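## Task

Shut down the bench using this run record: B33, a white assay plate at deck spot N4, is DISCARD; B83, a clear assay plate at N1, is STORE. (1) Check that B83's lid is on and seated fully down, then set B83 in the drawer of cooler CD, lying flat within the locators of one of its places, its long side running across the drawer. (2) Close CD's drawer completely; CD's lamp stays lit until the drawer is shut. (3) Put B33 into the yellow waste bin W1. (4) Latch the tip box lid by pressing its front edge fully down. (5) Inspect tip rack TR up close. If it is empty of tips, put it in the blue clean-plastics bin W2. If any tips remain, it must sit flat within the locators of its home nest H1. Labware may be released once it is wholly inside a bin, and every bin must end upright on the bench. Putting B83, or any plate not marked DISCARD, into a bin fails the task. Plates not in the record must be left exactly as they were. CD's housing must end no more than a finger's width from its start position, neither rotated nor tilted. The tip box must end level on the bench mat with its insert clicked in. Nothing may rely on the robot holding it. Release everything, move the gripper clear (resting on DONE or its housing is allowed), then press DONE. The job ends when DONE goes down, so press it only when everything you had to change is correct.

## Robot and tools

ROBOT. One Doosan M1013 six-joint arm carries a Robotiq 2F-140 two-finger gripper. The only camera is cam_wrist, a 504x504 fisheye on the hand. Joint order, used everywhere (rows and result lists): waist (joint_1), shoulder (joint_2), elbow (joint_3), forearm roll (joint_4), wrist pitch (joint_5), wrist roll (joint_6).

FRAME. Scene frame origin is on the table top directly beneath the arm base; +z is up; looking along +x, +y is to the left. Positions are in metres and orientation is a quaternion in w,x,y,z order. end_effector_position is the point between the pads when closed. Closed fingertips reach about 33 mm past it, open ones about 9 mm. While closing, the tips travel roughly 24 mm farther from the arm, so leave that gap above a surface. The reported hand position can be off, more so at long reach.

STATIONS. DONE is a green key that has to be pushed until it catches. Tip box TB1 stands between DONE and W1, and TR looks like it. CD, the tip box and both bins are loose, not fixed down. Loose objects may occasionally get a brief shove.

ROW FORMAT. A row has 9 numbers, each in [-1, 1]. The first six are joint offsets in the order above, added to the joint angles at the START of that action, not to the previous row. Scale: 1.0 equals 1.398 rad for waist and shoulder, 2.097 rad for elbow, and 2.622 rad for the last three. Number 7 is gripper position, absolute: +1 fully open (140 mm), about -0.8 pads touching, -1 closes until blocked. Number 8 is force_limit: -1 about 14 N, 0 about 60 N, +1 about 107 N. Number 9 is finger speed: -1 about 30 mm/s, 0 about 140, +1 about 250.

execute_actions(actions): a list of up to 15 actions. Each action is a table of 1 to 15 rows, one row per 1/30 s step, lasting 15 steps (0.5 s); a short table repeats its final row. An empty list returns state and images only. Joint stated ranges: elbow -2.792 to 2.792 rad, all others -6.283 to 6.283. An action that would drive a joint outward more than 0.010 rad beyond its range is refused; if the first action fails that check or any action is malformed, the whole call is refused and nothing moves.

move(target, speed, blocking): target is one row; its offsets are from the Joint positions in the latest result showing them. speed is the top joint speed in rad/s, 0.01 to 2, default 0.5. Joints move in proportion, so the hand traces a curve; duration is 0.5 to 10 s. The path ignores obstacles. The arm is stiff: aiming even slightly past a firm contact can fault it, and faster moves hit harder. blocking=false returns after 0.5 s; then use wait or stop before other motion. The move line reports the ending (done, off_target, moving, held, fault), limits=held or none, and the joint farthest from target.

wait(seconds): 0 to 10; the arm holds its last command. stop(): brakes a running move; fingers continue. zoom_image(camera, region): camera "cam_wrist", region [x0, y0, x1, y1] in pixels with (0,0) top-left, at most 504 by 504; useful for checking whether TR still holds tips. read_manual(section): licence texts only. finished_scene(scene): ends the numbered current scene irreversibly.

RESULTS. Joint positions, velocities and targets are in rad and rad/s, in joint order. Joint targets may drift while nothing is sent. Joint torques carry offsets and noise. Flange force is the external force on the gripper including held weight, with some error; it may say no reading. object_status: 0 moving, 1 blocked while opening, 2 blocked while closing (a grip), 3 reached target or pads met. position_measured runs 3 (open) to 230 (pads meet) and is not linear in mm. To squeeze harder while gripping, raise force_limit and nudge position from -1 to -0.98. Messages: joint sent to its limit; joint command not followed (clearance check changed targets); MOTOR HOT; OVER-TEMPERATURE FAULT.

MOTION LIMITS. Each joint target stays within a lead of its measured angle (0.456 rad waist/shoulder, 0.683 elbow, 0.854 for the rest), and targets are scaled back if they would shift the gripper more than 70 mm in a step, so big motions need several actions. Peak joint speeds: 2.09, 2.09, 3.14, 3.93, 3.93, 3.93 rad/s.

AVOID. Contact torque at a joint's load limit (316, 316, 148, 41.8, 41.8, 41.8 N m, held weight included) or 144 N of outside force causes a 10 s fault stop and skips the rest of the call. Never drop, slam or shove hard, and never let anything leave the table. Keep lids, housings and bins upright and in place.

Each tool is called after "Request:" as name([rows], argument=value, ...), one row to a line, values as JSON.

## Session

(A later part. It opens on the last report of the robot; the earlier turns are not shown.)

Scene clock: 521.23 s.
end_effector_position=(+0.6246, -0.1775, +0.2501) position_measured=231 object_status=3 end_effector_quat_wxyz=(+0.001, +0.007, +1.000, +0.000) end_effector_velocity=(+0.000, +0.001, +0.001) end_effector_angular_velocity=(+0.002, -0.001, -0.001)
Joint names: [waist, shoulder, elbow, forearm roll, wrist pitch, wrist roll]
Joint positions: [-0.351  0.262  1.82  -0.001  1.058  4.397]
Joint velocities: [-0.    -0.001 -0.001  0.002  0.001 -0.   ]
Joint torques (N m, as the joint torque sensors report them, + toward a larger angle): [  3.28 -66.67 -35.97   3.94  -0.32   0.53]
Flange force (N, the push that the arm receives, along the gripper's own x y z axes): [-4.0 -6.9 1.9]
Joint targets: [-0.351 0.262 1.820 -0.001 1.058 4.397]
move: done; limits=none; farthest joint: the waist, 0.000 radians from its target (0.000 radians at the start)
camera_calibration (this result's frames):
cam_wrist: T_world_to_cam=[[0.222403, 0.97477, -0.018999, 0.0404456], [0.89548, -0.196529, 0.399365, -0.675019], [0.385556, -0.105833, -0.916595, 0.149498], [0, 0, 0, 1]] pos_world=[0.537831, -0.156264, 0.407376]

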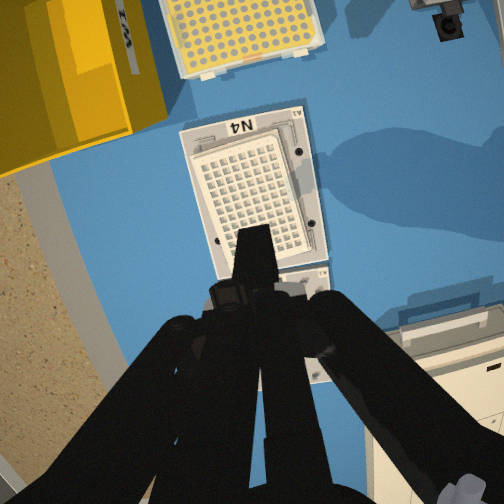

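Slipped. Retry: rotate, shift −y 6 mm, slightly lower.

Request:
move(target=[-0.0065,0.098,0.02,0,-0.068,-0.045,0.5,-0.3,0], speed=0.2)

Request:
move(target=[0,0.081,0.0232,0,-0.0617,0,0.5,-0.3,-0.8], speed=0.1)

Request:
move(target=[0,0,0,0,0,0,-1,-0.3,-0.8])

Request:
wait(seconds=0.5)

Scene clock: 530.10 s.
end_effector_position=(+0.6454, -0.1908, +0.1402) position_measured=66 object_status=3 end_effector_quat_wxyz=(+0.001, -0.048, +0.999, +0.000) end_effector_velocity=(-0.001, +0.000, -0.001) end_effector_angular_velocity=(+0.000, +0.002, +0.001)
Joint names: [waist, shoulder, elbow, forearm roll, wrist pitch, wrist roll]
Joint positions: [-0.36   0.399  1.862 -0.001  0.88   4.279]
Joint velocities: [-0.     0.001  0.001 -0.     0.    -0.   ]
Joint torques (N m, as the joint torque sensors report them, + toward a larger angle): [  3.44 -75.03 -31.5    3.49  -0.52   0.46]
Flange force (N, the push that the arm receives, along the gripper's own x y z axes): [-2.8 -7.2 2.1]
Joint targets: [-0.360 0.399 1.862 -0.001 0.880 4.279]
move: done; limits=none; farthest joint: the waist, 0.000 radians from its target (0.009 radians at the start)
camera_calibration (this result's frames):
cam_wrist: T_world_to_cam=[[0.11498, 0.993185, -0.0190519, 0.119536], [0.911774, -0.0979038, 0.398852, -0.643975], [0.394269, -0.0632309, -0.916817, 0.0418976], [0, 0, 0, 1]] pos_world=[0.556897, -0.179119, 0.297541]

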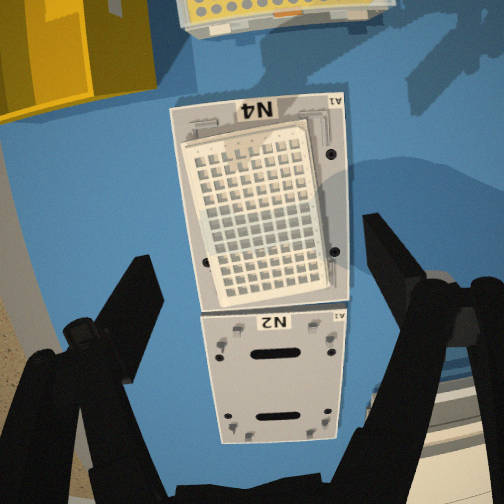

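Scene clock: 532.03 s.
end_effector_position=(+0.6455, -0.1906, +0.0445) position_measured=66 object_status=3 end_effector_quat_wxyz=(+0.001, -0.048, +0.999, +0.000) end_effector_velocity=(-0.000, +0.001, +0.001) end_effector_angular_velocity=(-0.000, -0.001, +0.000)
Joint names: [waist, shoulder, elbow, forearm roll, wrist pitch, wrist roll]
Joint positions: [-0.36   0.512  1.911 -0.001  0.718  4.279]
Joint velocities: [ 0.001 -0.002  0.001  0.    -0.     0.   ]
Joint torques (N m, as the joint torque sensors report them, + toward a larger angle): [  2.35 -81.46 -27.2    3.03  -0.49   0.73]
Flange force (N, the push that the arm receives, along the gripper's own x y z axes): [-2.4 -5.3 2.6]
Joint targets: [-0.360 0.512 1.911 -0.001 0.718 4.279]
move: done; limits=none; farthest joint: the waist, 0.000 radians from its target (0.000 radians at the start)
camera_calibration (this result's frames):
cam_wrist: T_world_to_cam=[[0.114835, 0.993205, -0.0188937, 0.117583], [0.911819, -0.0978398, 0.398765, -0.605919], [0.394207, -0.06302, -0.916858, -0.0457536], [0, 0, 0, 1]] pos_world=[0.557022, -0.178951, 0.201891]

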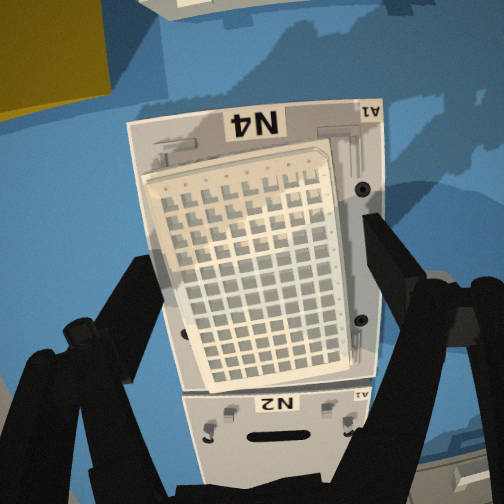

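Scene clock: 532.70 s.
end_effector_position=(+0.6455, -0.1906, +0.0445) position_measured=104 object_status=2 end_effector_quat_wxyz=(+0.001, -0.048, +0.999, +0.000) end_effector_velocity=(+0.001, +0.000, +0.001) end_effector_angular_velocity=(-0.001, -0.003, +0.000)
Joint names: [waist, shoulder, elbow, forearm roll, wrist pitch, wrist roll]
Joint positions: [-0.36   0.512  1.911 -0.001  0.718  4.279]
Joint velocities: [ 0.001 -0.002  0.     0.    -0.001 -0.   ]
Joint torques (N m, as the joint torque sensors report them, + toward a larger angle): [  8.14 -69.73 -21.26   4.05  -0.91   0.32]
Flange force (N, the push that the arm receives, along the gripper's own x y z axes): [1.6 -12.5 -15.5]
Joint targets: [-0.360 0.512 1.911 -0.001 0.718 4.279]
move: done; limits=none; farthest joint: the waist, 0.000 radians from its target (0.000 radians at the start)
camera_calibration (this result's frames):
cam_wrist: T_world_to_cam=[[0.114867, 0.993201, -0.0188935, 0.117583], [0.911816, -0.0978686, 0.398764, -0.605915], [0.394204, -0.0630321, -0.916859, -0.0457589], [0, 0, 0, 1]] pos_world=[0.557015, -0.178967, 0.201884]

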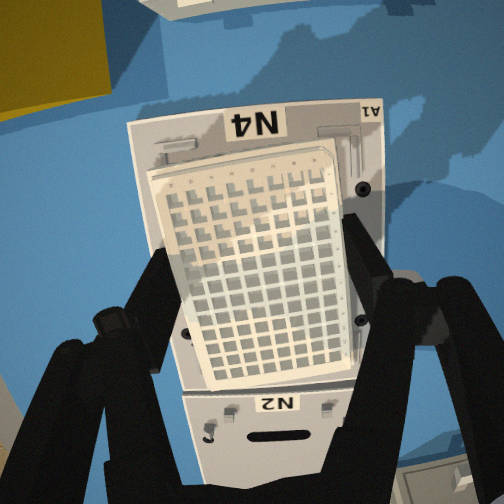

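Scene clock: 533.20 s.
end_effector_position=(+0.6455, -0.1906, +0.0445) position_measured=104 object_status=2 end_effector_quat_wxyz=(+0.001, -0.048, +0.999, +0.000) end_effector_velocity=(+0.000, +0.000, -0.001) end_effector_angular_velocity=(+0.001, +0.001, -0.000)
Joint names: [waist, shoulder, elbow, forearm roll, wrist pitch, wrist roll]
Joint positions: [-0.36   0.512  1.911 -0.001  0.718  4.279]
Joint velocities: [ 0.     0.002 -0.001  0.001 -0.001 -0.   ]
Joint torques (N m, as the joint torque sensors report them, + toward a larger angle): [  8.09 -69.17 -20.99   4.09  -0.78   0.24]
Flange force (N, the push that the arm receives, along the gripper's own x y z axes): [1.1 -12.6 -14.8]
Joint targets: [-0.360 0.512 1.911 -0.001 0.718 4.279]
wait: 0.50 s; at rest by 0.17 s
camera_calibration (this result's frames):
cam_wrist: T_world_to_cam=[[0.114863, 0.993202, -0.0188934, 0.117582], [0.911816, -0.0978652, 0.398765, -0.605915], [0.394205, -0.0630306, -0.916859, -0.045759], [0, 0, 0, 1]] pos_world=[0.557016, -0.178965, 0.201885]

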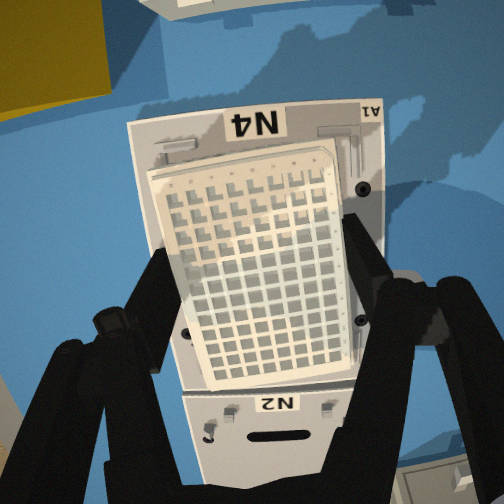

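Request:
move(target=[0,-0.081,-0.0232,0,0.0617,0,-1,-0.3,-0.8], speed=0.1)

Request:
move(target=[0,-0.148,0.0744,0,0.0195,0,-1,-0.3,-0.8], speed=0.2)

Request:
move(target=[-0.2375,0,0,0,0,-0.0908,-1,-0.3,-0.8], speed=0.25)

Request:
move(target=[0,0.04,0.0185,0,-0.036,0,-1,-0.3,-0.8], speed=0.08)

Scene clock: 548.27 s.
end_effector_position=(+0.6454, -0.1908, +0.1402) position_measured=104 object_status=2 end_effector_quat_wxyz=(+0.001, -0.048, +0.999, +0.000) end_effector_velocity=(+0.001, +0.000, +0.001) end_effector_angular_velocity=(-0.000, -0.001, +0.001)
Joint names: [waist, shoulder, elbow, forearm roll, wrist pitch, wrist roll]
Joint positions: [-0.36   0.399  1.862 -0.001  0.88   4.279]
Joint velocities: [ 0.001 -0.001 -0.001 -0.     0.001  0.   ]
Joint torques (N m, as the joint torque sensors report them, + toward a larger angle): [  2.89 -74.39 -32.26   3.44  -0.31   0.72]
Flange force (N, the push that the arm receives, along the gripper's own x y z axes): [-0.5 -5.6 1.9]
Joint targets: [-0.360 0.399 1.862 -0.001 0.880 4.279]
move: done; limits=none; farthest joint: the waist, 0.000 radians from its target (0.000 radians at the start)
camera_calibration (this result's frames):
cam_wrist: T_world_to_cam=[[0.115, 0.993183, -0.0190541, 0.119542], [0.911773, -0.0979213, 0.398851, -0.64397], [0.394266, -0.0632406, -0.916818, 0.0418917], [0, 0, 0, 1]] pos_world=[0.556891, -0.179137, 0.297533]

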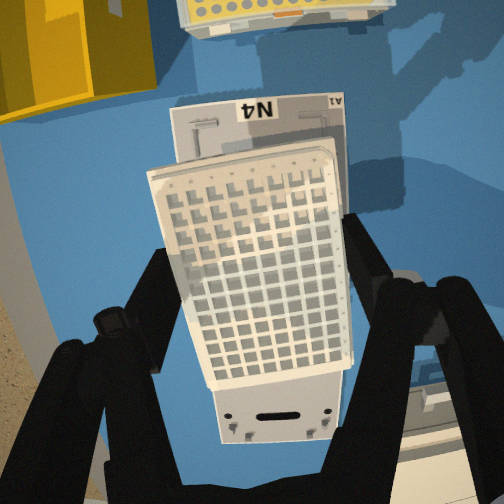

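Scene clock: 549.67 s.
end_effector_position=(+0.5462, -0.1561, +0.1997) position_measured=104 object_status=2 end_effector_quat_wxyz=(+0.001, -0.048, +0.999, +0.000) end_effector_velocity=(-0.000, +0.001, +0.000) end_effector_angular_velocity=(+0.002, -0.000, -0.002)
Joint names: [waist, shoulder, elbow, forearm roll, wrist pitch, wrist roll]
Joint positions: [-0.36   0.192  2.018 -0.001  0.931  4.279]
Joint velocities: [ 0.    -0.001  0.001  0.002  0.     0.   ]
Joint torques (N m, as the joint torque sensors report them, + toward a larger angle): [  2.35 -55.04 -33.65   3.64  -0.34   0.58]
Flange force (N, the push that the arm receives, along the gripper's own x y z axes): [0.0 -5.5 1.3]
Joint targets: [-0.360 0.192 2.018 -0.001 0.931 4.279]
move: done; limits=none; farthest joint: the waist, 0.000 radians from its target (0.000 radians at the start)
camera_calibration (this result's frames):
cam_wrist: T_world_to_cam=[[0.115025, 0.99318, -0.0190334, 0.0975533], [0.911872, -0.0979693, 0.398611, -0.573928], [0.394028, -0.0632062, -0.916923, 0.137947], [0, 0, 0, 1]] pos_world=[0.457773, -0.144396, 0.357118]

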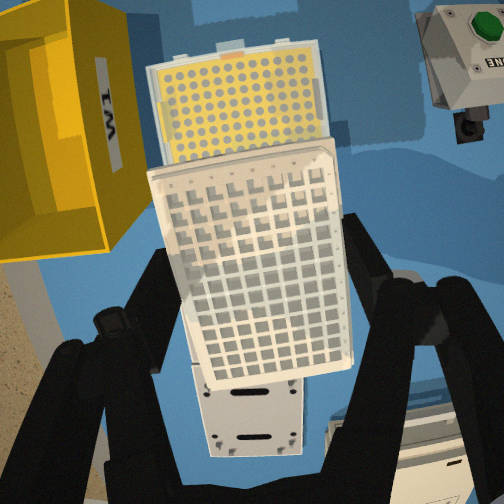

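Scene clock: 551.37 s.
end_effector_position=(+0.4655, -0.3256, +0.1993) position_measured=104 object_status=2 end_effector_quat_wxyz=(+0.001, -0.001, +1.000, +0.000) end_effector_velocity=(+0.000, -0.001, -0.000) end_effector_angular_velocity=(+0.000, +0.000, -0.000)
Joint names: [waist, shoulder, elbow, forearm roll, wrist pitch, wrist roll]
Joint positions: [-0.692  0.192  2.018 -0.001  0.931  4.041]
Joint velocities: [-0.001  0.001 -0.001 -0.    -0.    -0.   ]
Joint torques (N m, as the joint torque sensors report them, + toward a larger angle): [  1.02 -57.62 -33.11   3.64  -0.3    0.46]
Flange force (N, the push that the arm receives, along the gripper's own x y z axes): [-4.7 -6.1 4.2]
Joint targets: [-0.692 0.192 2.018 -0.001 0.931 4.041]
move: done; limits=none; farthest joint: the waist, 0.000 radians from its target (0.332 radians at the start)
camera_calibration (this result's frames):
cam_wrist: T_world_to_cam=[[0.207729, 0.978001, -0.0190275, 0.227108], [0.898826, -0.183165, 0.398198, -0.538419], [0.385953, -0.0998196, -0.917102, 0.150538], [0, 0, 0, 1]] pos_world=[0.378667, -0.305705, 0.356777]

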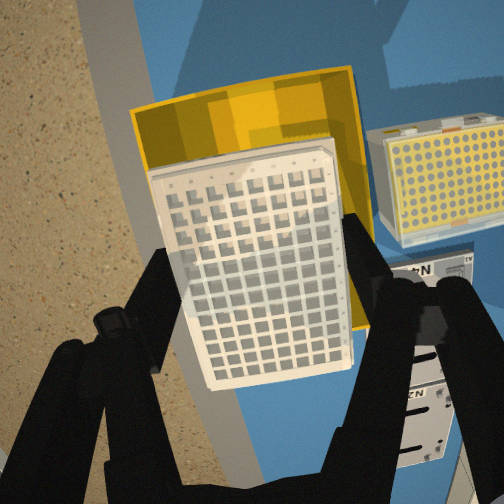

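Scene clock: 552.83 s.
end_effector_position=(+0.4657, -0.3256, +0.1509) position_measured=104 object_status=2 end_effector_quat_wxyz=(+0.001, -0.001, +1.000, +0.000) end_effector_velocity=(+0.000, +0.001, -0.000) end_effector_angular_velocity=(+0.002, +0.000, -0.001)
Joint names: [waist, shoulder, elbow, forearm roll, wrist pitch, wrist roll]
Joint positions: [-0.692  0.248  2.057 -0.001  0.836  4.041]
Joint velocities: [ 0.001 -0.     0.001  0.002  0.001  0.   ]
Joint torques (N m, as the joint torque sensors report them, + toward a larger angle): [  3.11 -60.23 -31.31   3.36  -0.57   0.57]
Flange force (N, the push that the arm receives, along the gripper's own x y z axes): [-0.2 -7.5 4.0]
Joint targets: [-0.692 0.248 2.057 -0.001 0.836 4.041]
move: done; limits=none; farthest joint: the waist, 0.000 radians from its target (0.000 radians at the start)
camera_calibration (this result's frames):
cam_wrist: T_world_to_cam=[[0.207634, 0.978026, -0.0188169, 0.226169], [0.898929, -0.183185, 0.397958, -0.519323], [0.385766, -0.0995447, -0.917211, 0.1062], [0, 0, 0, 1]] pos_world=[0.378906, -0.30576, 0.308332]

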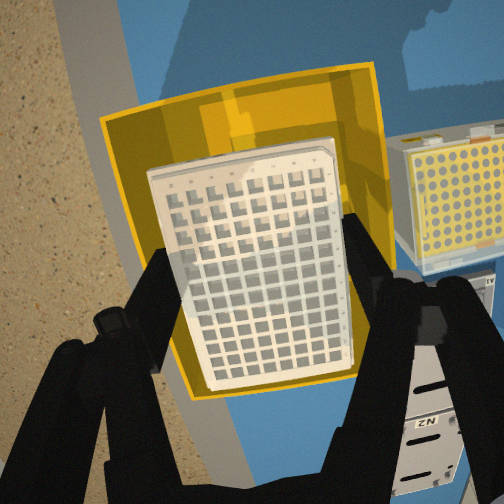

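Request:
move(target=[0,0.043,0.0277,0,-0.0448,0,-1,-0.3,-0.8], speed=0.05)

Request:
move(target=[0,0,0,0,0,0,0.3,-0.3,-0.8])

Request:
move(target=[0,-0.0923,-0.036,0,0.0782,0,0.3,-0.4,-0.8], speed=0.15)

Request:
move(target=[0.488,-0.1166,0.131,0,-0.043,0.26,0.3,0,0], speed=0.4)

Scene clock: 564.93 s.
end_effector_position=(+0.4569, -0.3184, +0.0943) position_measured=104 object_status=2 end_effector_quat_wxyz=(+0.000, -0.001, +1.000, +0.001) end_effector_velocity=(-0.001, +0.001, -0.001) end_effector_angular_velocity=(+0.002, +0.001, -0.000)
Joint names: [waist, shoulder, elbow, forearm roll, wrist pitch, wrist roll]
Joint positions: [-0.692  0.308  2.115 -0.001  0.719  4.041]
Joint velocities: [0.    0.001 0.001 0.001 0.001 0.   ]
Joint torques (N m, as the joint torque sensors report them, + toward a larger angle): [  3.12 -61.98 -27.23   3.11  -0.41   0.51]
Flange force (N, the push that the arm receives, along the gripper's own x y z axes): [0.2 -7.3 3.4]
Joint targets: [-0.692 0.308 2.115 -0.001 0.719 4.041]
move: done; limits=none; farthest joint: the waist, 0.000 radians from its target (0.000 radians at the start)
camera_calibration (this result's frames):
cam_wrist: T_world_to_cam=[[0.207523, 0.978057, -0.0183918, 0.219888], [0.899159, -0.18331, 0.39738, -0.487596], [0.385289, -0.0990029, -0.91747, 0.0589103], [0, 0, 0, 1]] pos_world=[0.370096, -0.298612, 0.251853]

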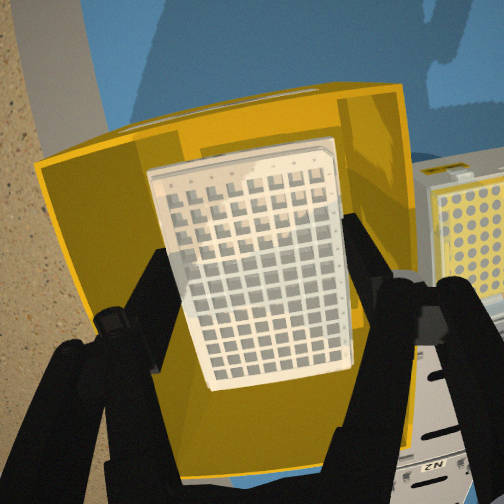

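Scene clock: 565.43 s.
end_effector_position=(+0.4568, -0.3184, +0.0943) position_measured=91 object_status=3 end_effector_quat_wxyz=(+0.000, -0.001, +1.000, +0.001) end_effector_velocity=(-0.001, -0.001, +0.000) end_effector_angular_velocity=(-0.000, +0.001, -0.001)
Joint names: [waist, shoulder, elbow, forearm roll, wrist pitch, wrist roll]
Joint positions: [-0.692  0.308  2.115 -0.001  0.719  4.041]
Joint velocities: [-0.001 -0.    -0.    -0.001  0.001  0.   ]
Joint torques (N m, as the joint torque sensors report them, + toward a larger angle): [  3.38 -62.46 -26.91   3.04  -0.46   0.47]
Flange force (N, the push that the arm receives, along the gripper's own x y z axes): [-0.6 -8.8 4.0]
Joint targets: [-0.692 0.308 2.115 -0.001 0.719 4.041]
move: done; limits=none; farthest joint: the waist, 0.000 radians from its target (0.000 radians at the start)
camera_calibration (this result's frames):
cam_wrist: T_world_to_cam=[[0.207524, 0.978057, -0.0183906, 0.219886], [0.899159, -0.183311, 0.397378, -0.48759], [0.385287, -0.0990016, -0.917471, 0.0589069], [0, 0, 0, 1]] pos_world=[0.370094, -0.29861, 0.251847]

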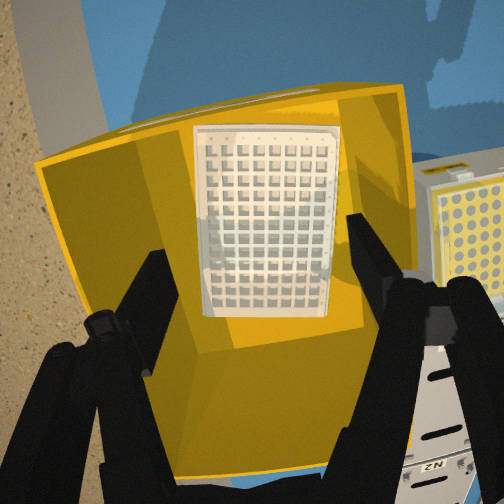

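Scene clock: 567.13 s.
end_effector_position=(+0.4567, -0.3186, +0.1971) position_measured=91 object_status=3 end_effector_quat_wxyz=(+0.000, -0.001, +1.000, +0.001) end_effector_velocity=(+0.001, -0.000, +0.000) end_effector_angular_velocity=(+0.000, -0.000, +0.000)
Joint names: [waist, shoulder, elbow, forearm roll, wrist pitch, wrist roll]
Joint positions: [-0.692  0.179  2.04  -0.001  0.924  4.041]
Joint velocities: [ 0.     0.001 -0.001  0.     0.    -0.   ]
Joint torques (N m, as the joint torque sensors report them, + toward a larger angle): [  3.05 -54.05 -32.9    3.73  -0.41   0.54]
Flange force (N, the push that the arm receives, along the gripper's own x y z axes): [0.1 -7.6 1.5]
Joint targets: [-0.692 0.179 2.040 -0.001 0.924 4.041]
move: done; limits=none; farthest joint: the waist, 0.000 radians from its target (0.000 radians at the start)
camera_calibration (this result's frames):
cam_wrist: T_world_to_cam=[[0.207688, 0.978023, -0.0183237, 0.221941], [0.899318, -0.183538, 0.396913, -0.528404], [0.384828, -0.098913, -0.917673, 0.15349], [0, 0, 0, 1]] pos_world=[0.370042, -0.298863, 0.354651]

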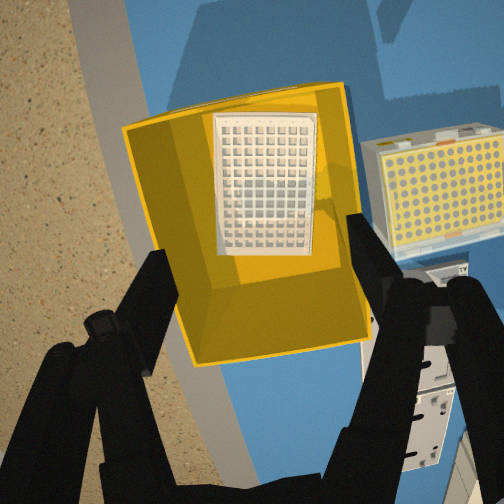

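Scene clock: 569.27 s.
end_effector_position=(+0.4148, +0.0391, +0.1598) position_measured=91 object_status=3 end_effector_quat_wxyz=(+0.001, -0.001, +1.000, +0.000) end_effector_velocity=(-0.000, +0.000, +0.000) end_effector_angular_velocity=(+0.000, -0.000, -0.000)
Joint names: [waist, shoulder, elbow, forearm roll, wrist pitch, wrist roll]
Joint positions: [-0.01   0.016  2.314 -0.001  0.811  4.723]
Joint velocities: [ 0.    -0.001 -0.     0.     0.001  0.001]
Joint torques (N m, as the joint torque sensors report them, + toward a larger angle): [  2.25 -35.68 -29.57   3.43  -0.33   0.76]
Flange force (N, the push that the arm receives, along the gripper's own x y z axes): [-7.2 -6.6 3.8]
Joint targets: [-0.010 0.016 2.314 -0.001 0.811 4.723]
move: done; limits=none; farthest joint: the waist, 0.000 radians from its target (0.682 radians at the start)
camera_calibration (this result's frames):
cam_wrist: T_world_to_cam=[[0.206944, 0.978175, -0.0186488, -0.119549], [0.898897, -0.182578, 0.398307, -0.410347], [0.38621, -0.0991905, -0.917062, 0.170171], [0, 0, 0, 1]] pos_world=[0.327878, 0.0588988, 0.317272]

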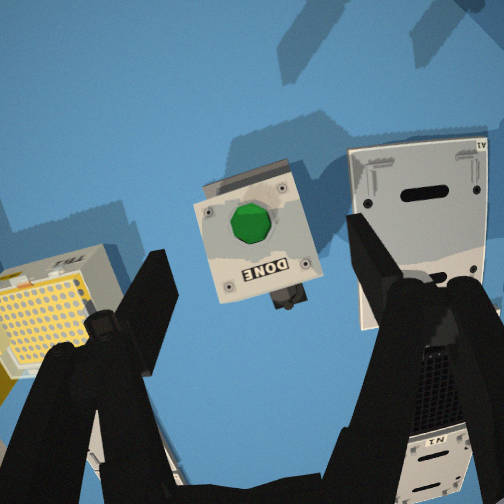

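Request:
move(target=[-0.012,0.0522,0.0183,0,-0.0423,0,0.3,0,0], speed=0.1)

Request:
move(target=[0,0,0,0,0,0,-1,0,0])

Scene clock: 575.23 s.
end_effector_position=(+0.4152, +0.0323, +0.1148) position_measured=91 object_status=3 end_effector_quat_wxyz=(+0.001, +0.007, +1.000, +0.000) end_effector_velocity=(-0.000, -0.000, -0.000) end_effector_angular_velocity=(-0.000, -0.000, -0.000)
Joint names: [waist, shoulder, elbow, forearm roll, wrist pitch, wrist roll]
Joint positions: [-0.027  0.089  2.353 -0.001  0.7    4.723]
Joint velocities: [-0.001 -0.     0.    -0.001 -0.001  0.   ]
Joint torques (N m, as the joint torque sensors report them, + toward a larger angle): [  2.4  -38.21 -26.36   3.04  -0.3    0.63]
Flange force (N, the push that the arm receives, along the gripper's own x y z axes): [-4.4 -6.9 2.7]
Joint targets: [-0.027 0.089 2.353 -0.001 0.700 4.723]
move: done; limits=none; farthest joint: the waist, 0.000 radians from its target (0.017 radians at the start)
camera_calibration (this result's frames):
cam_wrist: T_world_to_cam=[[0.223253, 0.974582, -0.0186391, -0.120423], [0.895912, -0.197623, 0.397854, -0.392248], [0.384058, -0.105521, -0.917259, 0.129165], [0, 0, 0, 1]] pos_world=[0.328697, 0.0534749, 0.27229]

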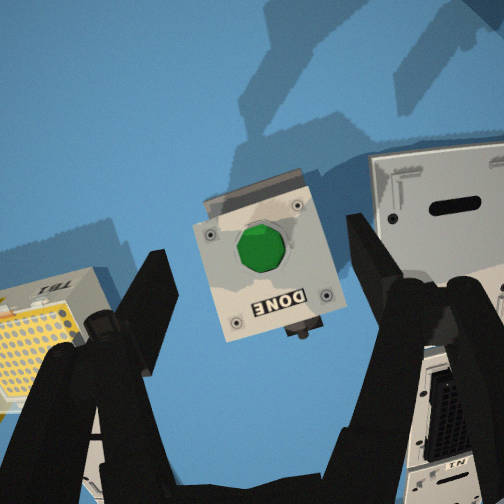

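Scene clock: 576.07 s.
end_effector_position=(+0.4152, +0.0323, +0.1148) position_measured=233 object_status=3 end_effector_quat_wxyz=(+0.001, +0.007, +1.000, +0.000) end_effector_velocity=(-0.001, +0.000, -0.000) end_effector_angular_velocity=(-0.000, +0.002, +0.000)
Joint names: [waist, shoulder, elbow, forearm roll, wrist pitch, wrist roll]
Joint positions: [-0.027  0.089  2.353 -0.001  0.7    4.723]
Joint velocities: [ 0.     0.     0.    -0.     0.001 -0.   ]
Joint torques (N m, as the joint torque sensors report them, + toward a larger angle): [  2.08 -40.   -26.21   2.99  -0.5    0.64]
Flange force (N, the push that the arm receives, along the gripper's own x y z axes): [-7.3 -5.8 5.9]
Joint targets: [-0.027 0.089 2.353 -0.001 0.700 4.723]
move: done; limits=none; farthest joint: the waist, 0.000 radians from its target (0.000 radians at the start)
camera_calibration (this result's frames):
cam_wrist: T_world_to_cam=[[0.223255, 0.974582, -0.0186389, -0.120423], [0.895911, -0.197624, 0.397855, -0.392245], [0.384059, -0.105522, -0.917259, 0.12916], [0, 0, 0, 1]] pos_world=[0.328696, 0.0534742, 0.272286]

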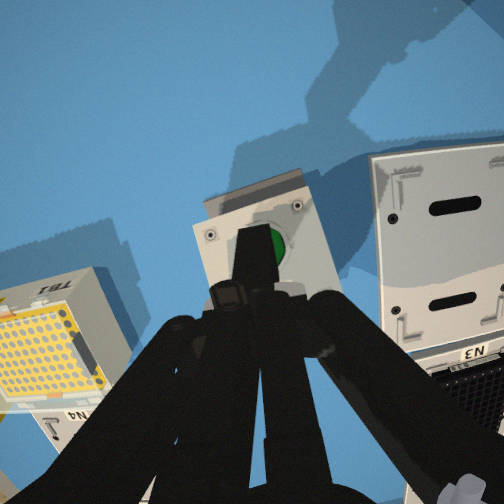

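Request:
move(target=[0.004,0.0286,0.002,0,-0.0168,0,-1,0,0], speed=0.03)

Request:
move(target=[0,0.005,0.0013,0,-0.0037,0,-1,0,0], speed=0.01)

Request:
move(target=[0,0.0038,0.001,0,-0.0028,0,-1,0,0], speed=0.01)

Scene clock: 582.07 s.
end_effector_position=(+0.4172, +0.0332, +0.1080) position_measured=233 object_status=3 end_effector_quat_wxyz=(+0.000, +0.006, +1.000, +0.000) end_effector_velocity=(+0.000, -0.000, -0.000) end_effector_angular_velocity=(-0.000, -0.001, +0.001)
Joint names: [waist, shoulder, elbow, forearm roll, wrist pitch, wrist roll]
Joint positions: [-0.024  0.104  2.354 -0.001  0.684  4.723]
Joint velocities: [-0.     0.     0.    -0.001 -0.001 -0.   ]
Joint torques (N m, as the joint torque sensors report them, + toward a larger angle): no reading
Flange force (N, the push that the arm receives, along the gripper's own x y z axes): no reading
move: unfinished (the scene ended)
camera_calibration (this result's frames):
cam_wrist: T_world_to_cam=[[0.221185, 0.975054, -0.0186373, -0.121026], [0.896347, -0.195727, 0.397809, -0.391431], [0.384238, -0.104695, -0.917279, 0.122091], [0, 0, 0, 1]] pos_world=[0.330716, 0.0541755, 0.265451]
The task's run has ended: the event that ends the task has happened. This ends this scene only. If you have not yet called finished_scene for this scene, call it to go on to the next scene.

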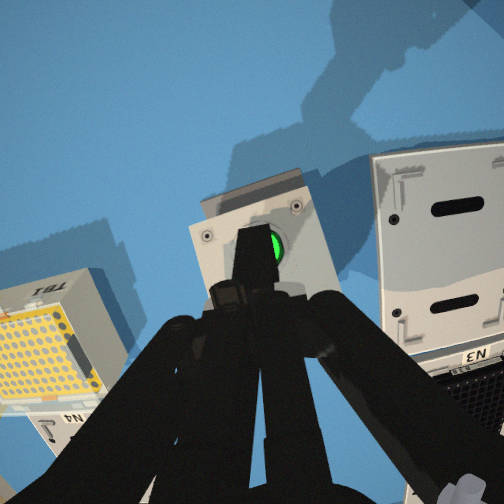

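The task's run has ended: the event that ends the task has happened. This scene is finished. If you have not yet called finished_scene for this scene, call it to go on to the next scene.

The task's run has ended: the event that ends the task has happened. This scene is finished. If you have not yet called finished_scene for this scene, call it to go on to the next scene.

Request:
finished_scene(scene=1)

The scene is finished: the task was done.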